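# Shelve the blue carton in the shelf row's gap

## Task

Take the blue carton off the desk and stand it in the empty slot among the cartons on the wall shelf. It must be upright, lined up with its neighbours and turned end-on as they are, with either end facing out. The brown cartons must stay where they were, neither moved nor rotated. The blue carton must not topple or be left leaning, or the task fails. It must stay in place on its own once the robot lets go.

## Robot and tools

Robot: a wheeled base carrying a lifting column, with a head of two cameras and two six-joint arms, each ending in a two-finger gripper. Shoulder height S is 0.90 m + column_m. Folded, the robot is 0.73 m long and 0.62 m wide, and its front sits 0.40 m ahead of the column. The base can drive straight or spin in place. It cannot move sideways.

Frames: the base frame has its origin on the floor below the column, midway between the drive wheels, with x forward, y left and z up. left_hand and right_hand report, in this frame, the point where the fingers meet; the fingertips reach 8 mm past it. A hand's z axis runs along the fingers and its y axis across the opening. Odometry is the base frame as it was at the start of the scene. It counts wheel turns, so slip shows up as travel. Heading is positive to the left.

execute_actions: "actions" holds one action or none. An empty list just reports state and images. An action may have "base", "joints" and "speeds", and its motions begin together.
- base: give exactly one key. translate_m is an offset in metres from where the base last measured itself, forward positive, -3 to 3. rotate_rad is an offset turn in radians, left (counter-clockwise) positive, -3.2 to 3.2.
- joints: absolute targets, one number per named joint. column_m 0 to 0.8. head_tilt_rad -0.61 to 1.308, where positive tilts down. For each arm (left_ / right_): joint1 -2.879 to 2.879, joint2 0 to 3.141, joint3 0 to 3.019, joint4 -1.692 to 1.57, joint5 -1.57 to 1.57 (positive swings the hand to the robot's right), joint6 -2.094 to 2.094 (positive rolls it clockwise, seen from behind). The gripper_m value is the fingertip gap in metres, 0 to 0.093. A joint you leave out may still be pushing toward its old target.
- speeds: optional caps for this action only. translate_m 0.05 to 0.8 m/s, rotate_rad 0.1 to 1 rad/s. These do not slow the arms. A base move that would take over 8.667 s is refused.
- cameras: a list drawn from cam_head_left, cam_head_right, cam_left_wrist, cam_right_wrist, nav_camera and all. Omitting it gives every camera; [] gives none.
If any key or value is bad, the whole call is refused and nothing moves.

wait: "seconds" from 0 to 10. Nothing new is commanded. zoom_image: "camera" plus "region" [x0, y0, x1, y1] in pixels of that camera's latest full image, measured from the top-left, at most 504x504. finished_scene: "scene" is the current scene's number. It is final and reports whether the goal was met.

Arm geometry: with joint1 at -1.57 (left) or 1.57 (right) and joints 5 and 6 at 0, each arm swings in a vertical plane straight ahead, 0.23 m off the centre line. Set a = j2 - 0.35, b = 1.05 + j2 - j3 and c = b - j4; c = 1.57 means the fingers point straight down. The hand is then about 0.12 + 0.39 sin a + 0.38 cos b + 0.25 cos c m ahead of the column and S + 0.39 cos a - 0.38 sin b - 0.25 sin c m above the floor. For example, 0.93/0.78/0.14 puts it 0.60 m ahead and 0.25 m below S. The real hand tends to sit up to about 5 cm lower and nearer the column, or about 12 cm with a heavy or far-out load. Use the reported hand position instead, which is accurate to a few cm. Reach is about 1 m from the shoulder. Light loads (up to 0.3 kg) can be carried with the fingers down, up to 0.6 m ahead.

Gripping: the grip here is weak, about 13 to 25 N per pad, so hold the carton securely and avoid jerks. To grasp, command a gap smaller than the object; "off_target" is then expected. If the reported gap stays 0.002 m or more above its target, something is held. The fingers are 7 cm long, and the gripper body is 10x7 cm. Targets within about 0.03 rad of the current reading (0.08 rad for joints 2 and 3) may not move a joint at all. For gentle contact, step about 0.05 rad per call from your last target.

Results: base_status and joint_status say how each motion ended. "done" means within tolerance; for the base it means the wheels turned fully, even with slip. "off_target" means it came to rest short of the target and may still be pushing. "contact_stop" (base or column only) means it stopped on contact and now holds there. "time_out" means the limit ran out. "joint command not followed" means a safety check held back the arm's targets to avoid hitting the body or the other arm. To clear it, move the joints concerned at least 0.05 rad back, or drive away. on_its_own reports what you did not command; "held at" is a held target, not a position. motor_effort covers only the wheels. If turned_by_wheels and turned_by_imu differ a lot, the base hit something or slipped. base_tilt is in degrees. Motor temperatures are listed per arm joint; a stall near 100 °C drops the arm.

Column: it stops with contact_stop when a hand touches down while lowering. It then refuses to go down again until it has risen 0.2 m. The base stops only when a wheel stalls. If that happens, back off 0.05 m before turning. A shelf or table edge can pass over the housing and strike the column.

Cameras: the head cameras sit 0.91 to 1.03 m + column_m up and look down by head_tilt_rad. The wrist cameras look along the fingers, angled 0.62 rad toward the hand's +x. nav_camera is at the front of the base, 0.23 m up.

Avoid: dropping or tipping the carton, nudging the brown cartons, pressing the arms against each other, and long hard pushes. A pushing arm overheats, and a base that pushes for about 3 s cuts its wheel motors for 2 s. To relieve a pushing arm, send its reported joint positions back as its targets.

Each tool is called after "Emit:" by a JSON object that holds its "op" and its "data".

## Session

Emit:
{"op": "execute_actions", "data": {"actions": []}}

Scene clock: 0.00 s.
Motor temperatures (°C, as the motors report them): left_arm=[27 28 30 26 28 26] | right_arm=[29 28 27 26 26 28]
base_odometry: x=+0.000 y=+0.000 heading=+0.000 (m, m, rad; odometry frame)
turned_by_wheels: +0.000 (rad since the last result)
turned_by_imu: +0.000 (rad since the last result)
base_tilt: forward=+0.2 right=-0.3 (deg)
base_status: not commanded
joint_positions: column_m=+0.555 head_tilt_rad=+0.857 left_joint1_rad=-1.583 left_joint2_rad=+0.912 left_joint3_rad=+0.397 left_joint4_rad=-0.950 left_joint5_rad=-0.039 left_joint6_rad=+0.098 left_gripper_m=+0.095 right_joint1_rad=+1.564 right_joint2_rad=+0.892 right_joint3_rad=+0.437 right_joint4_rad=-0.962 right_joint5_rad=+0.052 right_joint6_rad=-0.047 right_gripper_m=+0.095
joint_status: not commanded
wheel_motors_off: 0
motor_effort: left_wheel=+2 right_wheel=+5 (%)
left_hand: x=+0.1351 y=+0.2288 z=+1.2559 quat_wxyz=(+0.453, -0.058, -0.889, +0.008) (m; base frame)
right_hand: x=+0.1585 y=-0.2359 z=+1.2517 quat_wxyz=(+0.432, +0.030, -0.901, +0.015) (m; base frame)
pictures: cam_head_left, cam_head_right, cam_left_wrist, cam_right_wrist, nav_camera
Images, in order (width x height): cam_head_left 504x504, cam_head_right 504x504, cam_left_wrist 504x504, cam_right_wrist 504x504, nav_camera 504x504.

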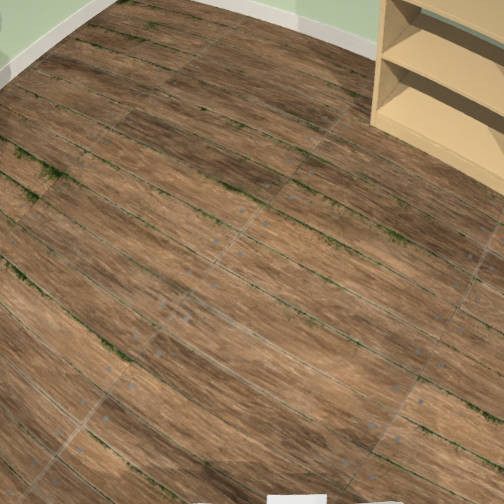

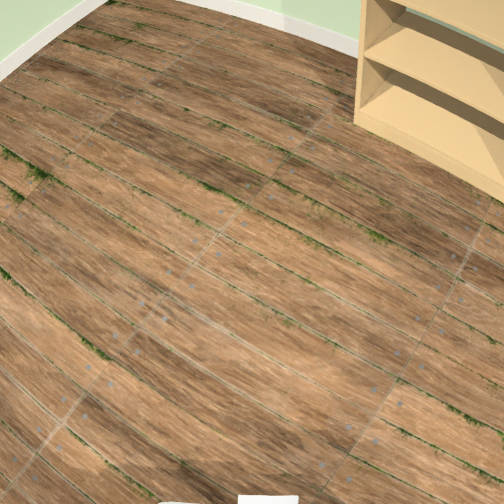

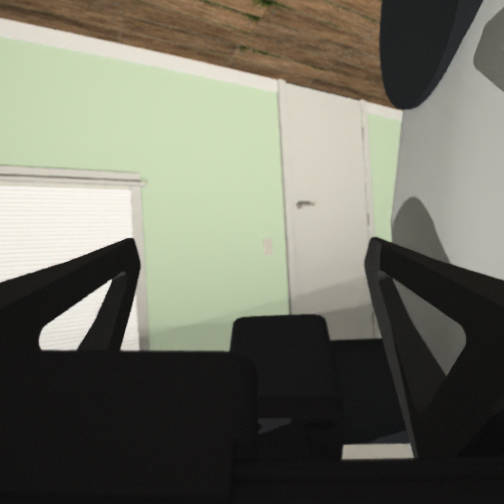

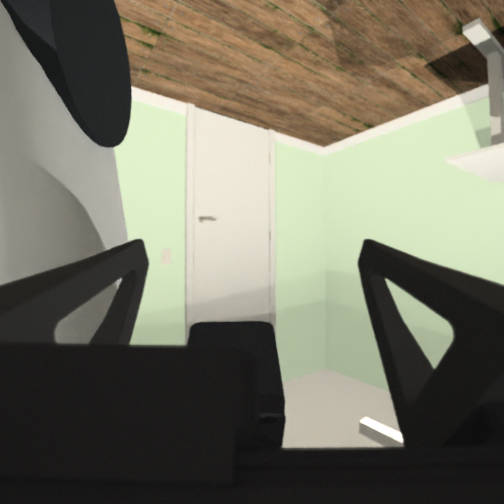

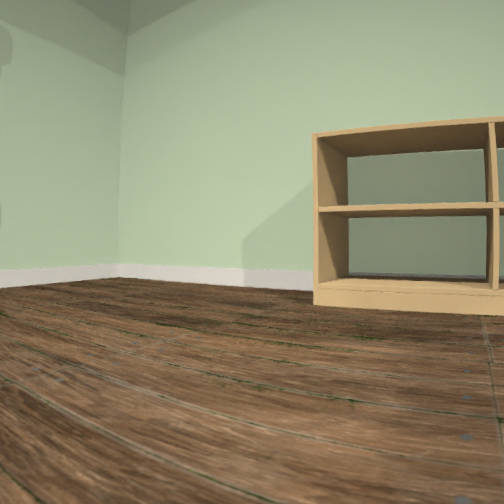

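Emit:
{"op": "execute_actions", "data": {"actions": [{"base":{"rotate_rad":1.0},"joints":{"head_tilt_rad":0.3}}], "cameras": ["cam_head_left","nav_camera"]}}

Emit:
{"op": "execute_actions", "data": {"actions": [{"base":{"rotate_rad":3.15},"joints":{"head_tilt_rad":0.5}}], "cameras": ["cam_head_left","nav_camera"]}}

Scene clock: 2.73 s.
Motor temperatures (°C, as the motors report them): left_arm=[27 28 30 26 28 26] | right_arm=[29 29 27 26 26 28]
base_odometry: x=+0.000 y=+0.000 heading=+0.999 (m, m, rad; odometry frame)
turned_by_wheels: +0.999 (rad since the last result)
turned_by_imu: +0.996 (rad since the last result)
base_tilt: forward=+0.1 right=-0.3 (deg)
base_status: done
joint_positions: column_m=+0.555 head_tilt_rad=+0.319 left_joint1_rad=-1.583 left_joint2_rad=+0.912 left_joint3_rad=+0.397 left_joint4_rad=-0.950 left_joint5_rad=-0.039 left_joint6_rad=+0.098 left_gripper_m=+0.095 right_joint1_rad=+1.564 right_joint2_rad=+0.892 right_joint3_rad=+0.437 right_joint4_rad=-0.962 right_joint5_rad=+0.052 right_joint6_rad=-0.047 right_gripper_m=+0.095
joint_status: all done
wheel_motors_off: 0
motor_effort: left_wheel=-4(47) right_wheel=+4(45) (%)
left_hand: x=+0.1351 y=+0.2288 z=+1.2559 quat_wxyz=(+0.453, -0.058, -0.889, +0.008) (m; base frame)
right_hand: x=+0.1585 y=-0.2359 z=+1.2517 quat_wxyz=(+0.432, +0.030, -0.901, +0.015) (m; base frame)
pictures: cam_head_left, nav_camera
Images, in order (width x height): cam_head_left 504x504, nav_camera 504x504.

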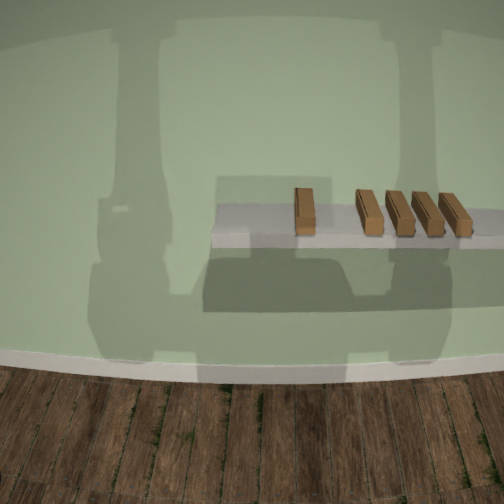

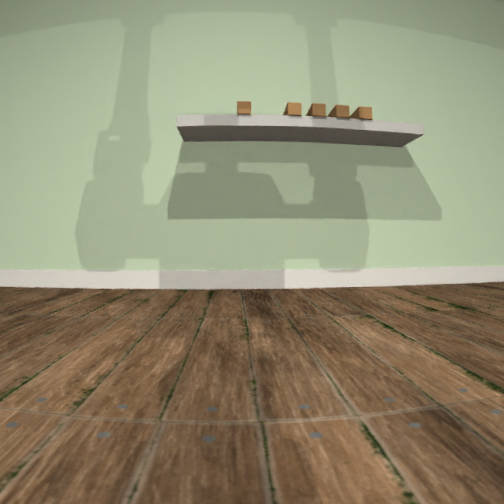

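Scene clock: 7.53 s.
Motor temperatures (°C, as the motors report them): left_arm=[27 28 30 26 28 26] | right_arm=[29 29 27 26 26 28]
base_odometry: x=+0.000 y=+0.000 heading=-2.136 (m, m, rad; odometry frame)
turned_by_wheels: +3.149 (rad since the last result)
turned_by_imu: +3.145 (rad since the last result)
base_tilt: forward=+0.0 right=-0.4 (deg)
base_status: done
joint_positions: column_m=+0.555 head_tilt_rad=+0.504 left_joint1_rad=-1.583 left_joint2_rad=+0.912 left_joint3_rad=+0.397 left_joint4_rad=-0.950 left_joint5_rad=-0.039 left_joint6_rad=+0.098 left_gripper_m=+0.095 right_joint1_rad=+1.564 right_joint2_rad=+0.892 right_joint3_rad=+0.437 right_joint4_rad=-0.962 right_joint5_rad=+0.052 right_joint6_rad=-0.047 right_gripper_m=+0.095
joint_status: all done
wheel_motors_off: 0
motor_effort: left_wheel=-4(31) right_wheel=+4(29) (%)
left_hand: x=+0.1351 y=+0.2288 z=+1.2559 quat_wxyz=(+0.453, -0.058, -0.889, +0.008) (m; base frame)
right_hand: x=+0.1585 y=-0.2359 z=+1.2517 quat_wxyz=(+0.432, +0.030, -0.901, +0.015) (m; base frame)
pictures: cam_head_left, nav_camera
Images, in order (width x height): cam_head_left 504x504, nav_camera 504x504.

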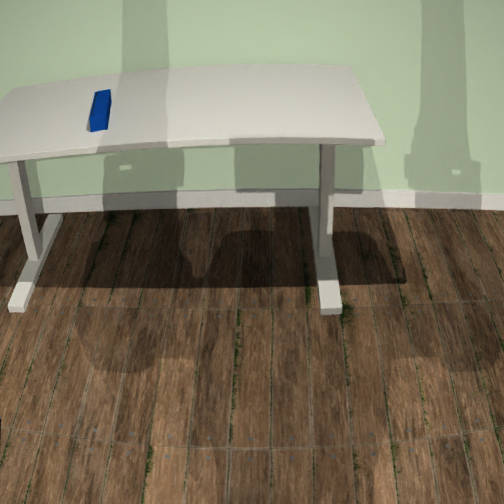

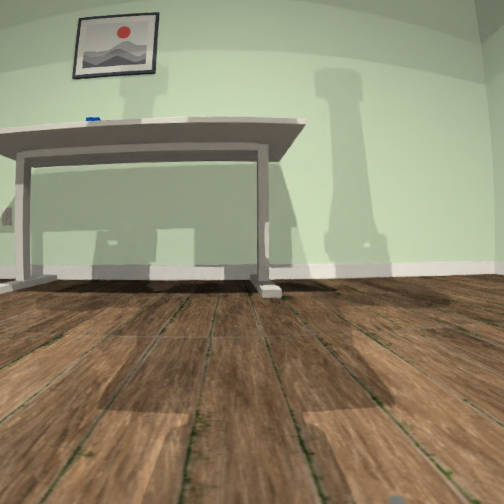

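Emit:
{"op": "execute_actions", "data": {"actions": [{"base":{"rotate_rad":0.4},"joints":{"left_joint1_rad":-1.57,"left_joint2_rad":1.25,"left_joint3_rad":1.4,"left_joint4_rad":-0.4,"left_joint5_rad":0,"left_joint6_rad":0,"column_m":0.42}}], "cameras": []}}

Emit:
{"op": "execute_actions", "data": {"actions": [{"base":{"translate_m":0.9}}], "cameras": []}}

Emit:
{"op": "execute_actions", "data": {"actions": [{"base":{"rotate_rad":-0.4},"joints":{"head_tilt_rad":0.6}}], "cameras": ["cam_head_left","cam_left_wrist"]}}

Scene clock: 10.27 s.
Motor temperatures (°C, as the motors report them): left_arm=[27 28 31 26 28 26] | right_arm=[29 29 27 26 26 28]
base_odometry: x=+0.000 y=+0.000 heading=-1.737 (m, m, rad; odometry frame)
turned_by_wheels: +0.399 (rad since the last result)
turned_by_imu: +0.399 (rad since the last result)
base_tilt: forward=+0.2 right=-0.3 (deg)
base_status: done
joint_positions: column_m=+0.420 head_tilt_rad=+0.504 left_joint1_rad=-1.577 left_joint2_rad=+1.245 left_joint3_rad=+1.380 left_joint4_rad=-0.397 left_joint5_rad=-0.001 left_joint6_rad=+0.011 left_gripper_m=+0.095 right_joint1_rad=+1.564 right_joint2_rad=+0.892 right_joint3_rad=+0.437 right_joint4_rad=-0.962 right_joint5_rad=+0.052 right_joint6_rad=-0.047 right_gripper_m=+0.095
joint_status: all done
wheel_motors_off: 0
motor_effort: left_wheel=-7(31) right_wheel=+8(29) (%)
left_hand: x=+0.7228 y=+0.2211 z=+1.0225 quat_wxyz=(-0.131, -0.006, -0.991, +0.002) (m; base frame)
right_hand: x=+0.1585 y=-0.2359 z=+1.1163 quat_wxyz=(+0.432, +0.030, -0.901, +0.015) (m; base frame)
pictures: none
No camera images: the call's "cameras" was empty. Leave "cameras" out to get every camera's image.

Scene clock: 13.53 s.
Motor temperatures (°C, as the motors report them): left_arm=[27 28 31 26 28 26] | right_arm=[29 29 27 26 26 28]
base_odometry: x=-0.148 y=-0.888 heading=-1.737 (m, m, rad; odometry frame)
turned_by_wheels: +0.000 (rad since the last result)
turned_by_imu: +0.003 (rad since the last result)
base_tilt: forward=+0.1 right=-0.3 (deg)
base_status: done
joint_positions: column_m=+0.420 head_tilt_rad=+0.504 left_joint1_rad=-1.577 left_joint2_rad=+1.245 left_joint3_rad=+1.381 left_joint4_rad=-0.397 left_joint5_rad=-0.001 left_joint6_rad=+0.011 left_gripper_m=+0.095 right_joint1_rad=+1.564 right_joint2_rad=+0.892 right_joint3_rad=+0.439 right_joint4_rad=-0.962 right_joint5_rad=+0.052 right_joint6_rad=-0.047 right_gripper_m=+0.095
joint_status: not commanded
wheel_motors_off: 0
motor_effort: left_wheel=+0(50) right_wheel=-1(52) (%)
left_hand: x=+0.7232 y=+0.2211 z=+1.0227 quat_wxyz=(-0.131, -0.006, -0.991, +0.002) (m; base frame)
right_hand: x=+0.1593 y=-0.2359 z=+1.1160 quat_wxyz=(+0.432, +0.030, -0.901, +0.015) (m; base frame)
pictures: none
No camera images: the call's "cameras" was empty. Leave "cameras" out to get every camera's image.

Scene clock: 15.30 s.
Motor temperatures (°C, as the motors report them): left_arm=[27 29 31 26 28 26] | right_arm=[29 29 27 26 26 28]
base_odometry: x=-0.149 y=-0.888 heading=-2.135 (m, m, rad; odometry frame)
turned_by_wheels: -0.399 (rad since the last result)
turned_by_imu: -0.395 (rad since the last result)
base_tilt: forward=+0.1 right=-0.3 (deg)
base_status: done
joint_positions: column_m=+0.420 head_tilt_rad=+0.603 left_joint1_rad=-1.575 left_joint2_rad=+1.245 left_joint3_rad=+1.381 left_joint4_rad=-0.397 left_joint5_rad=-0.001 left_joint6_rad=+0.011 left_gripper_m=+0.095 right_joint1_rad=+1.564 right_joint2_rad=+0.892 right_joint3_rad=+0.439 right_joint4_rad=-0.962 right_joint5_rad=+0.052 right_joint6_rad=-0.047 right_gripper_m=+0.095
joint_status: all done
wheel_motors_off: 0
motor_effort: left_wheel=+1(36) right_wheel=-4(52) (%)
left_hand: x=+0.7232 y=+0.2221 z=+1.0227 quat_wxyz=(-0.131, -0.006, -0.991, +0.001) (m; base frame)
right_hand: x=+0.1593 y=-0.2359 z=+1.1160 quat_wxyz=(+0.432, +0.030, -0.901, +0.015) (m; base frame)
pictures: cam_head_left, cam_left_wrist
Images, in order (width x height): cam_head_left 504x504, cam_left_wrist 504x504.

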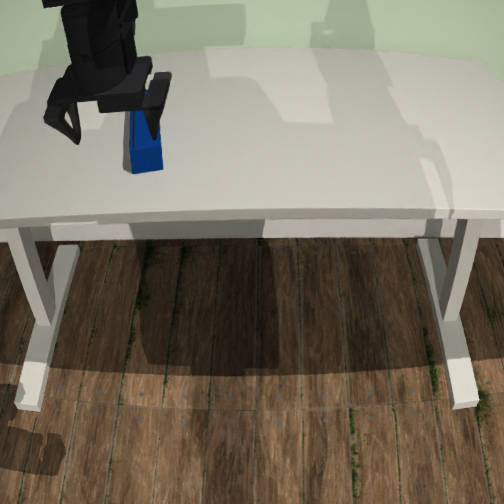

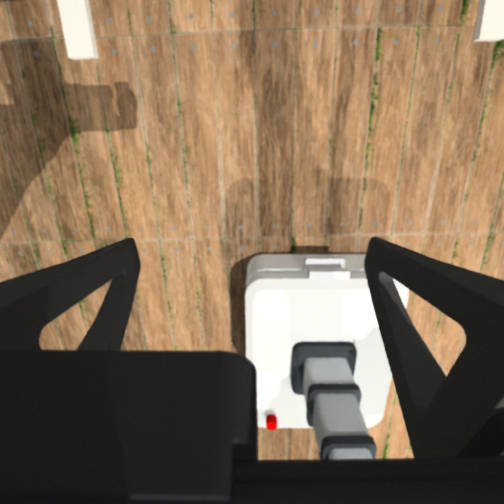

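Emit:
{"op": "execute_actions", "data": {"actions": [{"base":{"translate_m":0.45},"joints":{"column_m":0.36,"head_tilt_rad":0.7}}], "cameras": ["cam_head_left","cam_left_wrist"]}}

Scene clock: 18.03 s.
Motor temperatures (°C, as the motors report them): left_arm=[27 29 31 26 28 26] | right_arm=[29 29 27 26 26 28]
base_odometry: x=-0.389 y=-1.268 heading=-2.136 (m, m, rad; odometry frame)
turned_by_wheels: +0.000 (rad since the last result)
turned_by_imu: +0.001 (rad since the last result)
base_tilt: forward=+0.1 right=-0.4 (deg)
base_status: done
joint_positions: column_m=+0.360 head_tilt_rad=+0.703 left_joint1_rad=-1.575 left_joint2_rad=+1.245 left_joint3_rad=+1.381 left_joint4_rad=-0.397 left_joint5_rad=-0.001 left_joint6_rad=+0.011 left_gripper_m=+0.095 right_joint1_rad=+1.564 right_joint2_rad=+0.891 right_joint3_rad=+0.438 right_joint4_rad=-0.962 right_joint5_rad=+0.052 right_joint6_rad=-0.047 right_gripper_m=+0.095
joint_status: all done
wheel_motors_off: 0
motor_effort: left_wheel=-1(52) right_wheel=-1(48) (%)
left_hand: x=+0.7231 y=+0.2221 z=+0.9627 quat_wxyz=(-0.131, -0.006, -0.991, +0.001) (m; base frame)
right_hand: x=+0.1590 y=-0.2359 z=+1.0562 quat_wxyz=(+0.432, +0.030, -0.901, +0.015) (m; base frame)
pictures: cam_head_left, cam_left_wrist
Images, in order (width x height): cam_head_left 504x504, cam_left_wrist 504x504.

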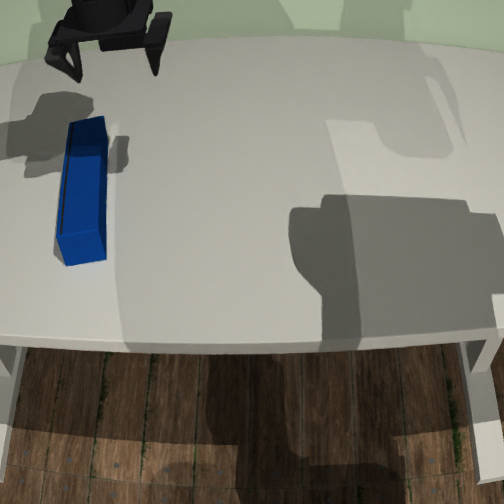

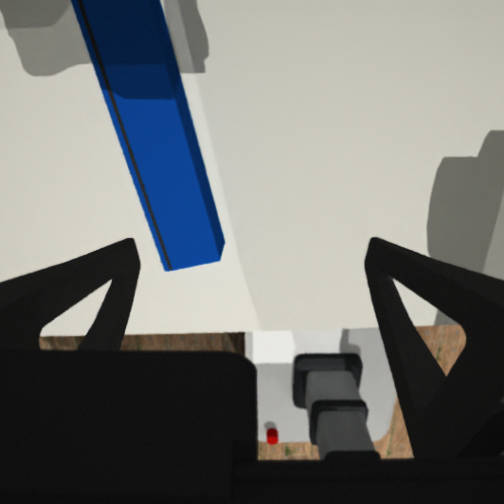

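Emit:
{"op": "execute_actions", "data": {"actions": [{"base":{"rotate_rad":0.09},"joints":{"left_joint6_rad":-0.11}}], "cameras": []}}

Emit:
{"op": "execute_actions", "data": {"actions": [{"base":{"translate_m":0.09},"joints":{"column_m":0.25}}], "cameras": ["cam_head_left","cam_left_wrist"]}}

Scene clock: 19.23 s.
Motor temperatures (°C, as the motors report them): left_arm=[27 29 32 26 28 26] | right_arm=[29 29 27 26 26 28]
base_odometry: x=-0.389 y=-1.268 heading=-2.048 (m, m, rad; odometry frame)
turned_by_wheels: +0.088 (rad since the last result)
turned_by_imu: +0.089 (rad since the last result)
base_tilt: forward=+0.2 right=-0.3 (deg)
base_status: done
joint_positions: column_m=+0.360 head_tilt_rad=+0.703 left_joint1_rad=-1.573 left_joint2_rad=+1.245 left_joint3_rad=+1.381 left_joint4_rad=-0.397 left_joint5_rad=-0.001 left_joint6_rad=-0.099 left_gripper_m=+0.095 right_joint1_rad=+1.564 right_joint2_rad=+0.891 right_joint3_rad=+0.438 right_joint4_rad=-0.962 right_joint5_rad=+0.052 right_joint6_rad=-0.047 right_gripper_m=+0.095
joint_status: all done
wheel_motors_off: 0
motor_effort: left_wheel=-1(50) right_wheel=+1(39) (%)
left_hand: x=+0.7231 y=+0.2235 z=+0.9627 quat_wxyz=(-0.131, +0.049, -0.990, +0.007) (m; base frame)
right_hand: x=+0.1590 y=-0.2359 z=+1.0562 quat_wxyz=(+0.432, +0.030, -0.901, +0.015) (m; base frame)
pictures: none
No camera images: the call's "cameras" was empty. Leave "cameras" out to get every camera's image.

Scene clock: 21.23 s.
Motor temperatures (°C, as the motors report them): left_arm=[27 29 32 26 28 26] | right_arm=[29 29 27 26 26 28]
base_odometry: x=-0.431 y=-1.348 heading=-2.047 (m, m, rad; odometry frame)
turned_by_wheels: +0.001 (rad since the last result)
turned_by_imu: +0.002 (rad since the last result)
base_tilt: forward=+0.1 right=-0.2 (deg)
base_status: done
joint_positions: column_m=+0.250 head_tilt_rad=+0.703 left_joint1_rad=-1.573 left_joint2_rad=+1.245 left_joint3_rad=+1.382 left_joint4_rad=-0.397 left_joint5_rad=-0.001 left_joint6_rad=-0.099 left_gripper_m=+0.095 right_joint1_rad=+1.564 right_joint2_rad=+0.891 right_joint3_rad=+0.438 right_joint4_rad=-0.962 right_joint5_rad=+0.052 right_joint6_rad=-0.047 right_gripper_m=+0.095
joint_status: all done
wheel_motors_off: 0
motor_effort: left_wheel=+2(54) right_wheel=-2(36) (%)
left_hand: x=+0.7233 y=+0.2235 z=+0.8528 quat_wxyz=(-0.131, +0.049, -0.990, +0.007) (m; base frame)
right_hand: x=+0.1593 y=-0.2359 z=+0.9461 quat_wxyz=(+0.431, +0.030, -0.902, +0.015) (m; base frame)
pictures: cam_head_left, cam_left_wrist
Images, in order (width x height): cam_head_left 504x504, cam_left_wrist 504x504.

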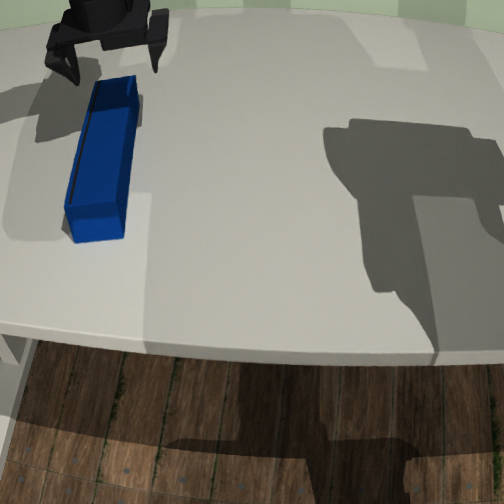

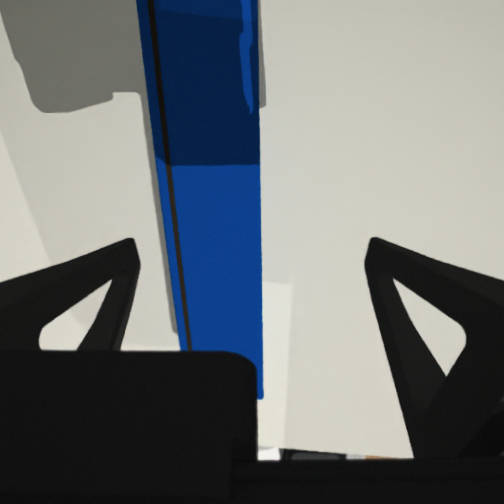

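Emit:
{"op": "execute_actions", "data": {"actions": [{"base":{"rotate_rad":0.025},"joints":{"left_joint6_rad":-0.085}}], "cameras": []}}

Emit:
{"op": "execute_actions", "data": {"actions": [{"base":{"translate_m":0.03},"joints":{"column_m":0.19}}], "cameras": ["cam_head_left","cam_left_wrist"]}}

Scene clock: 22.27 s.
Motor temperatures (°C, as the motors report them): left_arm=[27 29 32 26 28 26] | right_arm=[29 29 27 26 26 28]
base_odometry: x=-0.431 y=-1.348 heading=-2.024 (m, m, rad; odometry frame)
turned_by_wheels: +0.023 (rad since the last result)
turned_by_imu: +0.022 (rad since the last result)
base_tilt: forward=+0.1 right=-0.4 (deg)
base_status: done
joint_positions: column_m=+0.250 head_tilt_rad=+0.703 left_joint1_rad=-1.572 left_joint2_rad=+1.245 left_joint3_rad=+1.382 left_joint4_rad=-0.397 left_joint5_rad=-0.001 left_joint6_rad=-0.088 left_gripper_m=+0.095 right_joint1_rad=+1.564 right_joint2_rad=+0.891 right_joint3_rad=+0.438 right_joint4_rad=-0.962 right_joint5_rad=+0.052 right_joint6_rad=-0.047 right_gripper_m=+0.095
joint_status: all done
wheel_motors_off: 0
motor_effort: left_wheel=+0(52) right_wheel=+1(44) (%)
left_hand: x=+0.7233 y=+0.2239 z=+0.8528 quat_wxyz=(-0.131, +0.043, -0.990, +0.006) (m; base frame)
right_hand: x=+0.1593 y=-0.2359 z=+0.9461 quat_wxyz=(+0.431, +0.030, -0.902, +0.015) (m; base frame)
pictures: none
No camera images: the call's "cameras" was empty. Leave "cameras" out to get every camera's image.

Scene clock: 23.63 s.
Motor temperatures (°C, as the motors report them): left_arm=[27 29 32 26 28 26] | right_arm=[29 29 27 26 26 28]
base_odometry: x=-0.444 y=-1.375 heading=-2.023 (m, m, rad; odometry frame)
turned_by_wheels: +0.001 (rad since the last result)
turned_by_imu: +0.002 (rad since the last result)
base_tilt: forward=+0.2 right=-0.3 (deg)
base_status: done
joint_positions: column_m=+0.190 head_tilt_rad=+0.703 left_joint1_rad=-1.572 left_joint2_rad=+1.245 left_joint3_rad=+1.382 left_joint4_rad=-0.397 left_joint5_rad=-0.001 left_joint6_rad=-0.088 left_gripper_m=+0.095 right_joint1_rad=+1.564 right_joint2_rad=+0.891 right_joint3_rad=+0.437 right_joint4_rad=-0.962 right_joint5_rad=+0.052 right_joint6_rad=-0.047 right_gripper_m=+0.095
joint_status: all done
wheel_motors_off: 0
motor_effort: left_wheel=+2(47) right_wheel=+0(35) (%)
left_hand: x=+0.7236 y=+0.2239 z=+0.7929 quat_wxyz=(-0.131, +0.043, -0.990, +0.006) (m; base frame)
right_hand: x=+0.1590 y=-0.2359 z=+0.8863 quat_wxyz=(+0.432, +0.030, -0.901, +0.015) (m; base frame)
pictures: cam_head_left, cam_left_wrist
Images, in order (width x height): cam_head_left 504x504, cam_left_wrist 504x504.

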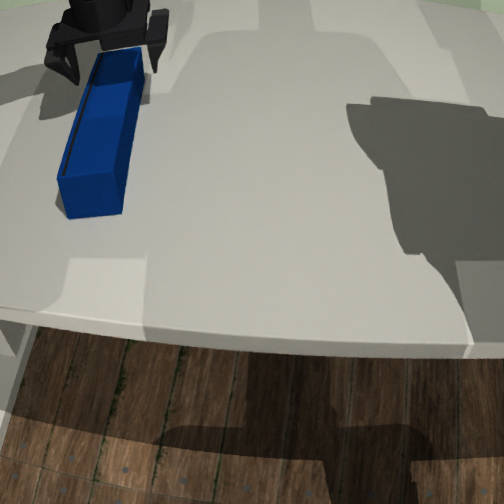

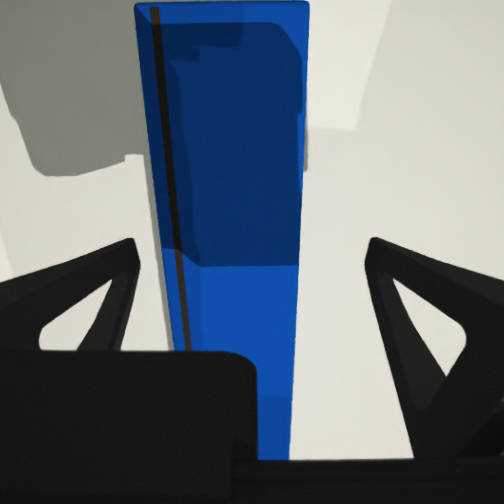

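Emit:
{"op": "execute_actions", "data": {"actions": [{"base":{"rotate_rad":0.02},"joints":{"column_m":0.17}}], "cameras": ["cam_left_wrist"]}}

Emit:
{"op": "execute_actions", "data": {"actions": [{"joints":{"column_m":0.145}}], "cameras": ["cam_left_wrist","cam_head_left"]}}

Scene clock: 24.63 s.
Motor temperatures (°C, as the motors report them): left_arm=[27 29 32 26 28 26] | right_arm=[29 29 27 26 26 28]
base_odometry: x=-0.444 y=-1.375 heading=-2.005 (m, m, rad; odometry frame)
turned_by_wheels: +0.018 (rad since the last result)
turned_by_imu: +0.017 (rad since the last result)
base_tilt: forward=+0.1 right=-0.3 (deg)
base_status: done
joint_positions: column_m=+0.170 head_tilt_rad=+0.703 left_joint1_rad=-1.571 left_joint2_rad=+1.245 left_joint3_rad=+1.382 left_joint4_rad=-0.397 left_joint5_rad=-0.001 left_joint6_rad=-0.088 left_gripper_m=+0.095 right_joint1_rad=+1.564 right_joint2_rad=+0.891 right_joint3_rad=+0.437 right_joint4_rad=-0.962 right_joint5_rad=+0.052 right_joint6_rad=-0.047 right_gripper_m=+0.095
joint_status: all done
wheel_motors_off: 0
motor_effort: left_wheel=-1(53) right_wheel=+2(44) (%)
left_hand: x=+0.7236 y=+0.2246 z=+0.7729 quat_wxyz=(-0.131, +0.044, -0.990, +0.005) (m; base frame)
right_hand: x=+0.1590 y=-0.2359 z=+0.8662 quat_wxyz=(+0.432, +0.030, -0.901, +0.015) (m; base frame)
pictures: cam_left_wrist
Images, in order (width x height): cam_left_wrist 504x504.

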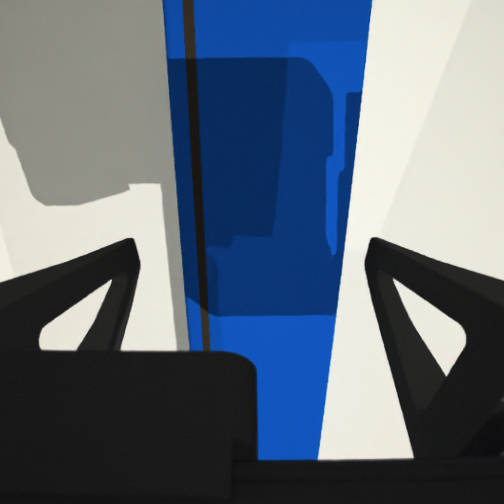

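Scene clock: 25.57 s.
Motor temperatures (°C, as the motors report them): left_arm=[27 29 32 26 28 26] | right_arm=[29 29 27 26 26 28]
base_odometry: x=-0.444 y=-1.375 heading=-2.005 (m, m, rad; odometry frame)
turned_by_wheels: +0.000 (rad since the last result)
turned_by_imu: +0.000 (rad since the last result)
base_tilt: forward=+0.1 right=-0.4 (deg)
base_status: not commanded
joint_positions: column_m=+0.145 head_tilt_rad=+0.703 left_joint1_rad=-1.571 left_joint2_rad=+1.245 left_joint3_rad=+1.382 left_joint4_rad=-0.397 left_joint5_rad=-0.001 left_joint6_rad=-0.088 left_gripper_m=+0.095 right_joint1_rad=+1.564 right_joint2_rad=+0.891 right_joint3_rad=+0.437 right_joint4_rad=-0.962 right_joint5_rad=+0.052 right_joint6_rad=-0.047 right_gripper_m=+0.095
joint_status: all done
wheel_motors_off: 0
motor_effort: left_wheel=-2(2) right_wheel=+2(3) (%)
left_hand: x=+0.7236 y=+0.2246 z=+0.7479 quat_wxyz=(-0.131, +0.044, -0.990, +0.005) (m; base frame)
right_hand: x=+0.1590 y=-0.2359 z=+0.8412 quat_wxyz=(+0.432, +0.030, -0.901, +0.015) (m; base frame)
pictures: cam_head_left, cam_left_wrist
Images, in order (width x height): cam_head_left 504x504, cam_left_wrist 504x504.

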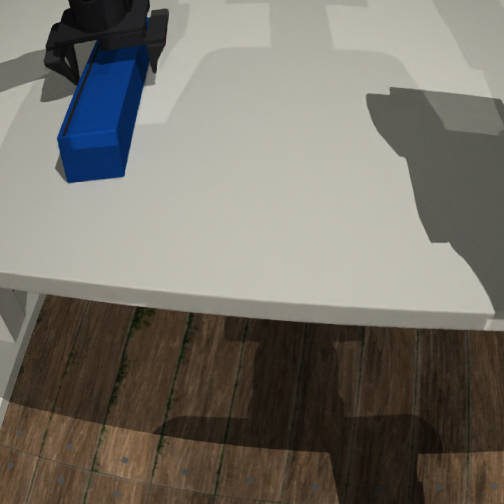

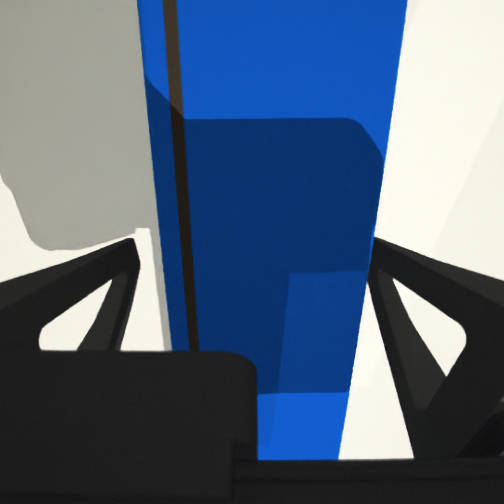

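Emit:
{"op": "execute_actions", "data": {"actions": [{"joints":{"left_gripper_m":0.03}}], "cameras": ["cam_left_wrist"]}}

Emit:
{"op": "execute_actions", "data": {"actions": [{"joints":{"column_m":0.28}}], "cameras": ["cam_left_wrist","cam_head_left"]}}

Scene clock: 26.33 s.
Motor temperatures (°C, as the motors report them): left_arm=[27 29 32 26 28 26] | right_arm=[29 29 27 26 26 28]
base_odometry: x=-0.444 y=-1.375 heading=-2.005 (m, m, rad; odometry frame)
turned_by_wheels: +0.000 (rad since the last result)
turned_by_imu: +0.000 (rad since the last result)
base_tilt: forward=+0.1 right=-0.4 (deg)
base_status: not commanded
joint_positions: column_m=+0.145 head_tilt_rad=+0.703 left_joint1_rad=-1.571 left_joint2_rad=+1.245 left_joint3_rad=+1.382 left_joint4_rad=-0.397 left_joint5_rad=-0.001 left_joint6_rad=-0.088 left_gripper_m=+0.060 right_joint1_rad=+1.564 right_joint2_rad=+0.891 right_joint3_rad=+0.437 right_joint4_rad=-0.962 right_joint5_rad=+0.052 right_joint6_rad=-0.047 right_gripper_m=+0.095
joint_status: left_gripper_m off_target (ended at +0.060, target +0.030)
wheel_motors_off: 0
motor_effort: left_wheel=-1(1) right_wheel=+1(4) (%)
left_hand: x=+0.7236 y=+0.2245 z=+0.7479 quat_wxyz=(-0.131, +0.043, -0.990, +0.006) (m; base frame)
right_hand: x=+0.1590 y=-0.2359 z=+0.8412 quat_wxyz=(+0.432, +0.030, -0.901, +0.015) (m; base frame)
pictures: cam_left_wrist
Images, in order (width x height): cam_left_wrist 504x504.

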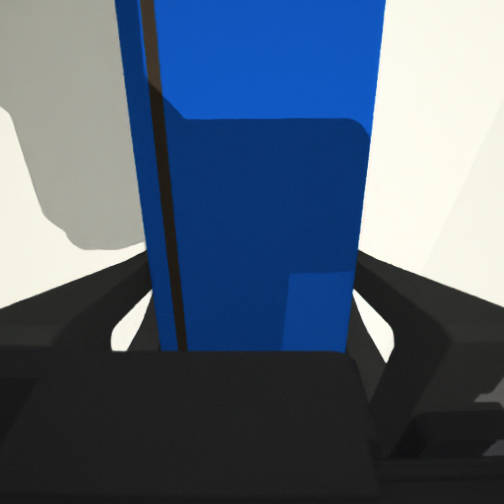

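Scene clock: 28.70 s.
Motor temperatures (°C, as the motors report them): left_arm=[27 29 32 26 28 26] | right_arm=[29 29 27 26 26 28]
base_odometry: x=-0.444 y=-1.375 heading=-2.005 (m, m, rad; odometry frame)
turned_by_wheels: +0.000 (rad since the last result)
turned_by_imu: +0.001 (rad since the last result)
base_tilt: forward=+0.1 right=-0.4 (deg)
base_status: not commanded
joint_positions: column_m=+0.280 head_tilt_rad=+0.703 left_joint1_rad=-1.571 left_joint2_rad=+1.245 left_joint3_rad=+1.382 left_joint4_rad=-0.397 left_joint5_rad=-0.001 left_joint6_rad=-0.088 left_gripper_m=+0.060 right_joint1_rad=+1.564 right_joint2_rad=+0.891 right_joint3_rad=+0.437 right_joint4_rad=-0.962 right_joint5_rad=+0.052 right_joint6_rad=-0.047 right_gripper_m=+0.095
joint_status: all done
wheel_motors_off: 0
motor_effort: left_wheel=-2(3) right_wheel=+4(2) (%)
left_hand: x=+0.7236 y=+0.2245 z=+0.8828 quat_wxyz=(-0.131, +0.043, -0.990, +0.006) (m; base frame)
right_hand: x=+0.1590 y=-0.2359 z=+0.9761 quat_wxyz=(+0.432, +0.030, -0.901, +0.015) (m; base frame)
pictures: cam_head_left, cam_left_wrist
Images, in order (width x height): cam_head_left 504x504, cam_left_wrist 504x504.

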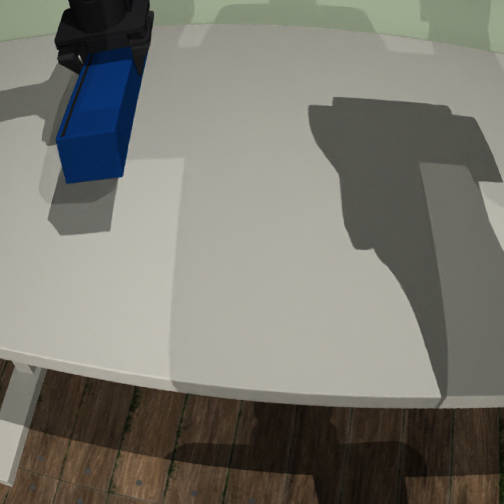

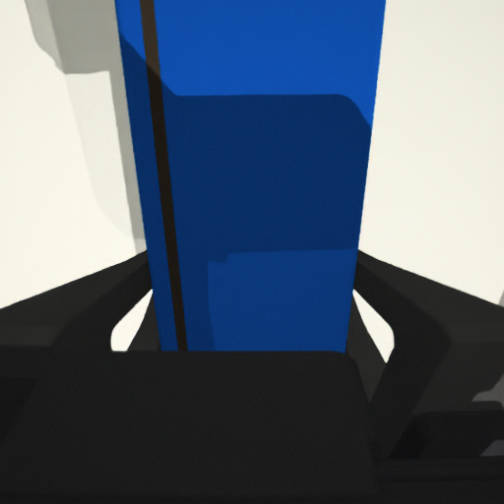

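Emit:
{"op": "execute_actions", "data": {"actions": [{"base":{"translate_m":-0.6},"joints":{"column_m":0.45,"head_tilt_rad":0.4,"left_joint6_rad":0.0}}], "cameras": []}}

Emit:
{"op": "execute_actions", "data": {"actions": [{"base":{"rotate_rad":2.885},"speeds":{"rotate_rad":0.8}}], "cameras": []}}

Emit:
{"op": "execute_actions", "data": {"actions": [{"base":{"translate_m":1.5}}], "cameras": []}}

Emit:
{"op": "execute_actions", "data": {"actions": [{"base":{"rotate_rad":0.12},"speeds":{"rotate_rad":0.5}}], "cameras": ["cam_head_left","cam_head_right","nav_camera"]}}

Scene clock: 31.93 s.
Motor temperatures (°C, as the motors report them): left_arm=[27 29 32 26 28 26] | right_arm=[29 29 27 26 26 28]
base_odometry: x=-0.191 y=-0.831 heading=-2.005 (m, m, rad; odometry frame)
turned_by_wheels: +0.000 (rad since the last result)
turned_by_imu: +0.001 (rad since the last result)
base_tilt: forward=+0.1 right=-0.4 (deg)
base_status: done
joint_positions: column_m=+0.450 head_tilt_rad=+0.418 left_joint1_rad=-1.571 left_joint2_rad=+1.245 left_joint3_rad=+1.382 left_joint4_rad=-0.399 left_joint5_rad=-0.001 left_joint6_rad=-0.010 left_gripper_m=+0.060 right_joint1_rad=+1.564 right_joint2_rad=+0.890 right_joint3_rad=+0.434 right_joint4_rad=-0.962 right_joint5_rad=+0.052 right_joint6_rad=-0.047 right_gripper_m=+0.095
joint_status: all done
wheel_motors_off: 0
motor_effort: left_wheel=+0(64) right_wheel=-1(50) (%)
left_hand: x=+0.7230 y=+0.2245 z=+1.0524 quat_wxyz=(-0.130, +0.005, -0.991, +0.000) (m; base frame)
right_hand: x=+0.1571 y=-0.2359 z=+1.1468 quat_wxyz=(+0.433, +0.030, -0.901, +0.015) (m; base frame)
pictures: none
No camera images: the call's "cameras" was empty. Leave "cameras" out to get every camera's image.

Scene clock: 36.87 s.
Motor temperatures (°C, as the motors report them): left_arm=[27 30 32 26 28 26] | right_arm=[29 29 27 26 26 28]
base_odometry: x=-0.191 y=-0.831 heading=+0.879 (m, m, rad; odometry frame)
turned_by_wheels: +2.884 (rad since the last result)
turned_by_imu: +2.877 (rad since the last result)
base_tilt: forward=+0.2 right=-0.3 (deg)
base_status: done
joint_positions: column_m=+0.450 head_tilt_rad=+0.418 left_joint1_rad=-1.571 left_joint2_rad=+1.245 left_joint3_rad=+1.382 left_joint4_rad=-0.399 left_joint5_rad=-0.001 left_joint6_rad=-0.010 left_gripper_m=+0.060 right_joint1_rad=+1.564 right_joint2_rad=+0.890 right_joint3_rad=+0.434 right_joint4_rad=-0.962 right_joint5_rad=+0.052 right_joint6_rad=-0.047 right_gripper_m=+0.095
joint_status: not commanded
wheel_motors_off: 0
motor_effort: left_wheel=-4(49) right_wheel=+5(53) (%)
left_hand: x=+0.7230 y=+0.2245 z=+1.0524 quat_wxyz=(-0.130, +0.005, -0.991, +0.000) (m; base frame)
right_hand: x=+0.1571 y=-0.2359 z=+1.1468 quat_wxyz=(+0.433, +0.030, -0.901, +0.015) (m; base frame)
pictures: none
No camera images: the call's "cameras" was empty. Leave "cameras" out to get every camera's image.

Scene clock: 41.03 s.
Motor temperatures (°C, as the motors report them): left_arm=[27 30 33 26 28 26] | right_arm=[29 29 27 26 26 28]
base_odometry: x=+0.765 y=+0.324 heading=+0.880 (m, m, rad; odometry frame)
turned_by_wheels: +0.000 (rad since the last result)
turned_by_imu: +0.005 (rad since the last result)
base_tilt: forward=+0.2 right=-0.4 (deg)
base_status: done
joint_positions: column_m=+0.450 head_tilt_rad=+0.418 left_joint1_rad=-1.571 left_joint2_rad=+1.245 left_joint3_rad=+1.382 left_joint4_rad=-0.399 left_joint5_rad=-0.001 left_joint6_rad=-0.010 left_gripper_m=+0.060 right_joint1_rad=+1.564 right_joint2_rad=+0.890 right_joint3_rad=+0.437 right_joint4_rad=-0.962 right_joint5_rad=+0.052 right_joint6_rad=-0.047 right_gripper_m=+0.095
joint_status: not commanded
wheel_motors_off: 0
motor_effort: left_wheel=+1(51) right_wheel=-1(53) (%)
left_hand: x=+0.7230 y=+0.2245 z=+1.0524 quat_wxyz=(-0.130, +0.005, -0.991, +0.000) (m; base frame)
right_hand: x=+0.1587 y=-0.2359 z=+1.1463 quat_wxyz=(+0.432, +0.030, -0.901, +0.015) (m; base frame)
pictures: none
No camera images: the call's "cameras" was empty. Leave "cameras" out to get every camera's image.

Scene clock: 42.17 s.
Motor temperatures (°C, as the motors report them): left_arm=[27 30 33 26 28 26] | right_arm=[29 29 27 26 26 28]
base_odometry: x=+0.765 y=+0.325 heading=+0.998 (m, m, rad; odometry frame)
turned_by_wheels: +0.118 (rad since the last result)
turned_by_imu: +0.117 (rad since the last result)
base_tilt: forward=+0.1 right=-0.3 (deg)
base_status: done
joint_positions: column_m=+0.450 head_tilt_rad=+0.418 left_joint1_rad=-1.571 left_joint2_rad=+1.245 left_joint3_rad=+1.382 left_joint4_rad=-0.399 left_joint5_rad=-0.001 left_joint6_rad=-0.010 left_gripper_m=+0.060 right_joint1_rad=+1.564 right_joint2_rad=+0.890 right_joint3_rad=+0.437 right_joint4_rad=-0.962 right_joint5_rad=+0.052 right_joint6_rad=-0.047 right_gripper_m=+0.095
joint_status: not commanded
wheel_motors_off: 0
motor_effort: left_wheel=-1(53) right_wheel=+2(48) (%)
left_hand: x=+0.7230 y=+0.2245 z=+1.0524 quat_wxyz=(-0.130, +0.005, -0.991, +0.000) (m; base frame)
right_hand: x=+0.1587 y=-0.2359 z=+1.1463 quat_wxyz=(+0.432, +0.030, -0.901, +0.015) (m; base frame)
pictures: cam_head_left, cam_head_right, nav_camera
Images, in order (width x height): cam_head_left 504x504, cam_head_right 504x504, nav_camera 504x504.

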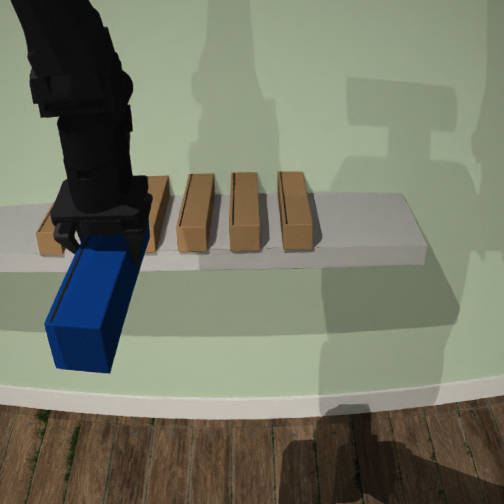

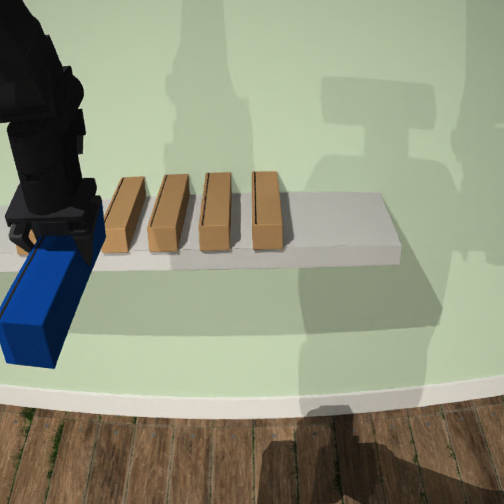

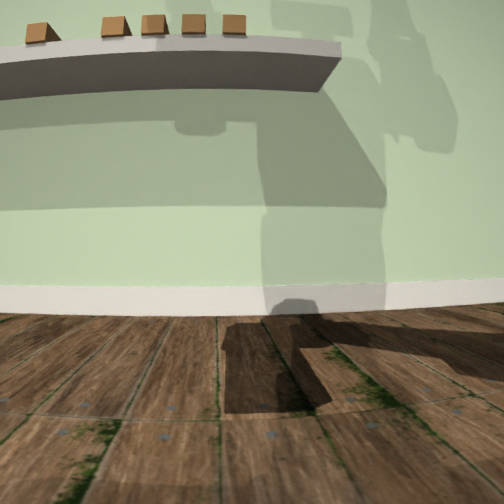

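Emit:
{"op": "execute_actions", "data": {"actions": [{"base":{"rotate_rad":0.17},"speeds":{"rotate_rad":0.5}}], "cameras": []}}

Emit:
{"op": "execute_actions", "data": {"actions": [{"base":{"translate_m":0.4},"speeds":{"translate_m":0.5}}], "cameras": []}}

Emit:
{"op": "execute_actions", "data": {"actions": [{"base":{"rotate_rad":-0.17},"speeds":{"rotate_rad":0.5},"joints":{"head_tilt_rad":0.6}}], "cameras": []}}

Emit:
{"op": "execute_actions", "data": {"actions": [{"base":{"translate_m":0.2},"speeds":{"translate_m":0.3}}], "cameras": ["cam_head_left","cam_left_wrist"]}}

Scene clock: 43.80 s.
Motor temperatures (°C, as the motors report them): left_arm=[27 30 33 26 28 26] | right_arm=[29 29 27 26 26 28]
base_odometry: x=+0.766 y=+0.325 heading=+1.166 (m, m, rad; odometry frame)
turned_by_wheels: +0.169 (rad since the last result)
turned_by_imu: +0.167 (rad since the last result)
base_tilt: forward=+0.2 right=-0.4 (deg)
base_status: done
joint_positions: column_m=+0.450 head_tilt_rad=+0.418 left_joint1_rad=-1.571 left_joint2_rad=+1.245 left_joint3_rad=+1.382 left_joint4_rad=-0.399 left_joint5_rad=-0.001 left_joint6_rad=-0.010 left_gripper_m=+0.060 right_joint1_rad=+1.564 right_joint2_rad=+0.890 right_joint3_rad=+0.437 right_joint4_rad=-0.962 right_joint5_rad=+0.052 right_joint6_rad=-0.047 right_gripper_m=+0.095
joint_status: not commanded
wheel_motors_off: 0
motor_effort: left_wheel=-2(59) right_wheel=+0(28) (%)
left_hand: x=+0.7230 y=+0.2245 z=+1.0524 quat_wxyz=(-0.130, +0.005, -0.991, +0.000) (m; base frame)
right_hand: x=+0.1587 y=-0.2359 z=+1.1463 quat_wxyz=(+0.432, +0.030, -0.901, +0.015) (m; base frame)
pictures: none
No camera images: the call's "cameras" was empty. Leave "cameras" out to get every camera's image.

Scene clock: 46.30 s.
Motor temperatures (°C, as the motors report them): left_arm=[27 30 33 26 28 26] | right_arm=[29 29 27 26 26 28]
base_odometry: x=+0.923 y=+0.693 heading=+1.167 (m, m, rad; odometry frame)
turned_by_wheels: +0.001 (rad since the last result)
turned_by_imu: +0.002 (rad since the last result)
base_tilt: forward=+0.1 right=-0.3 (deg)
base_status: done
joint_positions: column_m=+0.450 head_tilt_rad=+0.418 left_joint1_rad=-1.571 left_joint2_rad=+1.245 left_joint3_rad=+1.383 left_joint4_rad=-0.399 left_joint5_rad=-0.001 left_joint6_rad=-0.010 left_gripper_m=+0.060 right_joint1_rad=+1.564 right_joint2_rad=+0.890 right_joint3_rad=+0.438 right_joint4_rad=-0.962 right_joint5_rad=+0.052 right_joint6_rad=-0.047 right_gripper_m=+0.095
joint_status: not commanded
wheel_motors_off: 0
motor_effort: left_wheel=+1(50) right_wheel=-1(45) (%)
left_hand: x=+0.7234 y=+0.2245 z=+1.0526 quat_wxyz=(-0.131, +0.005, -0.991, +0.000) (m; base frame)
right_hand: x=+0.1595 y=-0.2359 z=+1.1460 quat_wxyz=(+0.431, +0.030, -0.902, +0.015) (m; base frame)
pictures: none
No camera images: the call's "cameras" was empty. Leave "cameras" out to get every camera's image.

Scene clock: 47.57 s.
Motor temperatures (°C, as the motors report them): left_arm=[27 30 33 26 28 26] | right_arm=[29 29 27 26 26 28]
base_odometry: x=+0.923 y=+0.693 heading=+0.998 (m, m, rad; odometry frame)
turned_by_wheels: -0.168 (rad since the last result)
turned_by_imu: -0.167 (rad since the last result)
base_tilt: forward=+0.0 right=-0.4 (deg)
base_status: done
joint_positions: column_m=+0.450 head_tilt_rad=+0.603 left_joint1_rad=-1.571 left_joint2_rad=+1.245 left_joint3_rad=+1.383 left_joint4_rad=-0.399 left_joint5_rad=-0.001 left_joint6_rad=-0.010 left_gripper_m=+0.060 right_joint1_rad=+1.564 right_joint2_rad=+0.890 right_joint3_rad=+0.438 right_joint4_rad=-0.962 right_joint5_rad=+0.052 right_joint6_rad=-0.047 right_gripper_m=+0.095
joint_status: all done
wheel_motors_off: 0
motor_effort: left_wheel=+0(38) right_wheel=+1(53) (%)
left_hand: x=+0.7234 y=+0.2247 z=+1.0526 quat_wxyz=(-0.131, +0.005, -0.991, +0.000) (m; base frame)
right_hand: x=+0.1595 y=-0.2359 z=+1.1460 quat_wxyz=(+0.431, +0.030, -0.902, +0.015) (m; base frame)
pictures: none
No camera images: the call's "cameras" was empty. Leave "cameras" out to get every camera's image.

Scene clock: 49.53 s.
Motor temperatures (°C, as the motors report them): left_arm=[27 30 33 26 28 26] | right_arm=[29 29 27 26 26 28]
base_odometry: x=+1.032 y=+0.861 heading=+0.997 (m, m, rad; odometry frame)
turned_by_wheels: -0.001 (rad since the last result)
turned_by_imu: +0.000 (rad since the last result)
base_tilt: forward=+0.1 right=-0.4 (deg)
base_status: done
joint_positions: column_m=+0.450 head_tilt_rad=+0.604 left_joint1_rad=-1.571 left_joint2_rad=+1.245 left_joint3_rad=+1.383 left_joint4_rad=-0.399 left_joint5_rad=-0.001 left_joint6_rad=-0.010 left_gripper_m=+0.060 right_joint1_rad=+1.564 right_joint2_rad=+0.890 right_joint3_rad=+0.435 right_joint4_rad=-0.962 right_joint5_rad=+0.052 right_joint6_rad=-0.047 right_gripper_m=+0.095
joint_status: not commanded
wheel_motors_off: 0
motor_effort: left_wheel=-1(42) right_wheel=+1(48) (%)
left_hand: x=+0.7234 y=+0.2247 z=+1.0526 quat_wxyz=(-0.131, +0.005, -0.991, +0.000) (m; base frame)
right_hand: x=+0.1578 y=-0.2359 z=+1.1465 quat_wxyz=(+0.432, +0.030, -0.901, +0.015) (m; base frame)
pictures: cam_head_left, cam_left_wrist
Images, in order (width x height): cam_head_left 504x504, cam_left_wrist 504x504.

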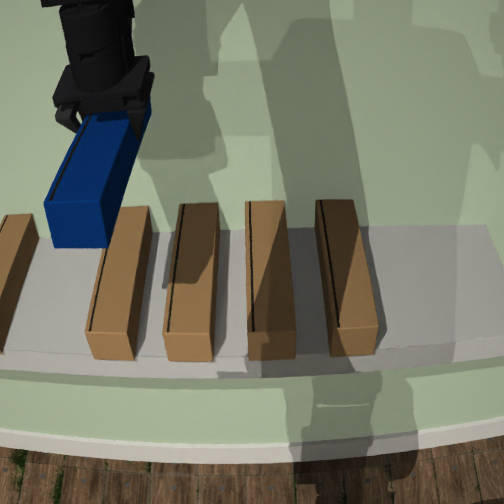

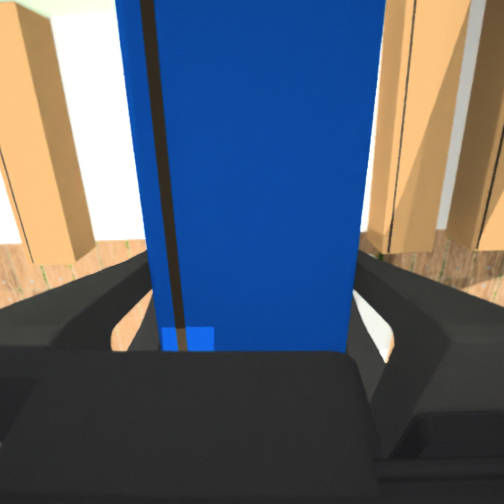

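Emit:
{"op": "execute_actions", "data": {"actions": [{"base":{"translate_m":0.07},"speeds":{"translate_m":0.2},"joints":{"column_m":0.37,"head_tilt_rad":0.7}}], "cameras": ["cam_head_left","cam_left_wrist"]}}

Scene clock: 51.70 s.
Motor temperatures (°C, as the motors report them): left_arm=[27 30 33 26 28 26] | right_arm=[29 29 27 26 26 28]
base_odometry: x=+1.070 y=+0.920 heading=+0.996 (m, m, rad; odometry frame)
turned_by_wheels: -0.001 (rad since the last result)
turned_by_imu: +0.000 (rad since the last result)
base_tilt: forward=+0.1 right=-0.4 (deg)
base_status: done
joint_positions: column_m=+0.370 head_tilt_rad=+0.703 left_joint1_rad=-1.571 left_joint2_rad=+1.245 left_joint3_rad=+1.384 left_joint4_rad=-0.399 left_joint5_rad=-0.001 left_joint6_rad=-0.010 left_gripper_m=+0.060 right_joint1_rad=+1.564 right_joint2_rad=+0.889 right_joint3_rad=+0.438 right_joint4_rad=-0.962 right_joint5_rad=+0.052 right_joint6_rad=-0.047 right_gripper_m=+0.095
joint_status: all done
wheel_motors_off: 0
motor_effort: left_wheel=-2(34) right_wheel=+2(34) (%)
left_hand: x=+0.7238 y=+0.2247 z=+0.9730 quat_wxyz=(-0.131, +0.005, -0.991, +0.000) (m; base frame)
right_hand: x=+0.1594 y=-0.2359 z=+1.0662 quat_wxyz=(+0.431, +0.030, -0.902, +0.015) (m; base frame)
pictures: cam_head_left, cam_left_wrist
Images, in order (width x height): cam_head_left 504x504, cam_left_wrist 504x504.

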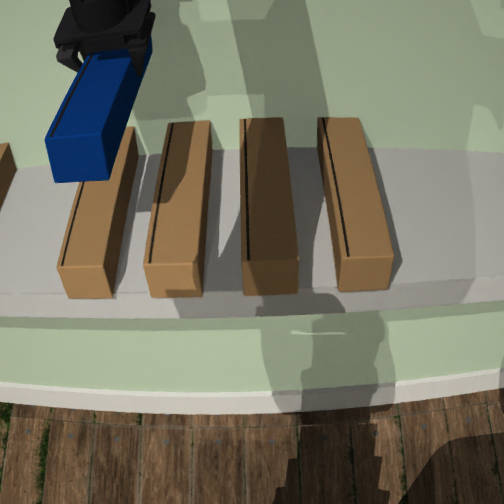

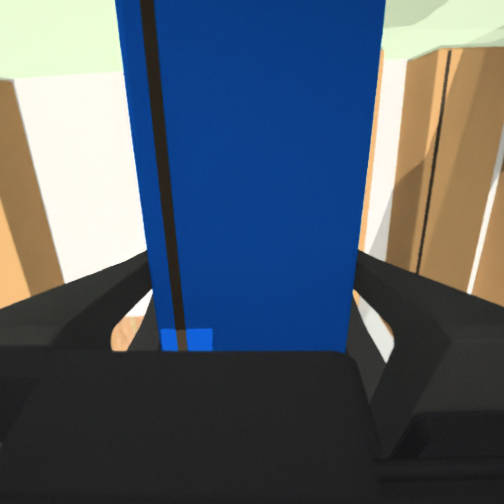

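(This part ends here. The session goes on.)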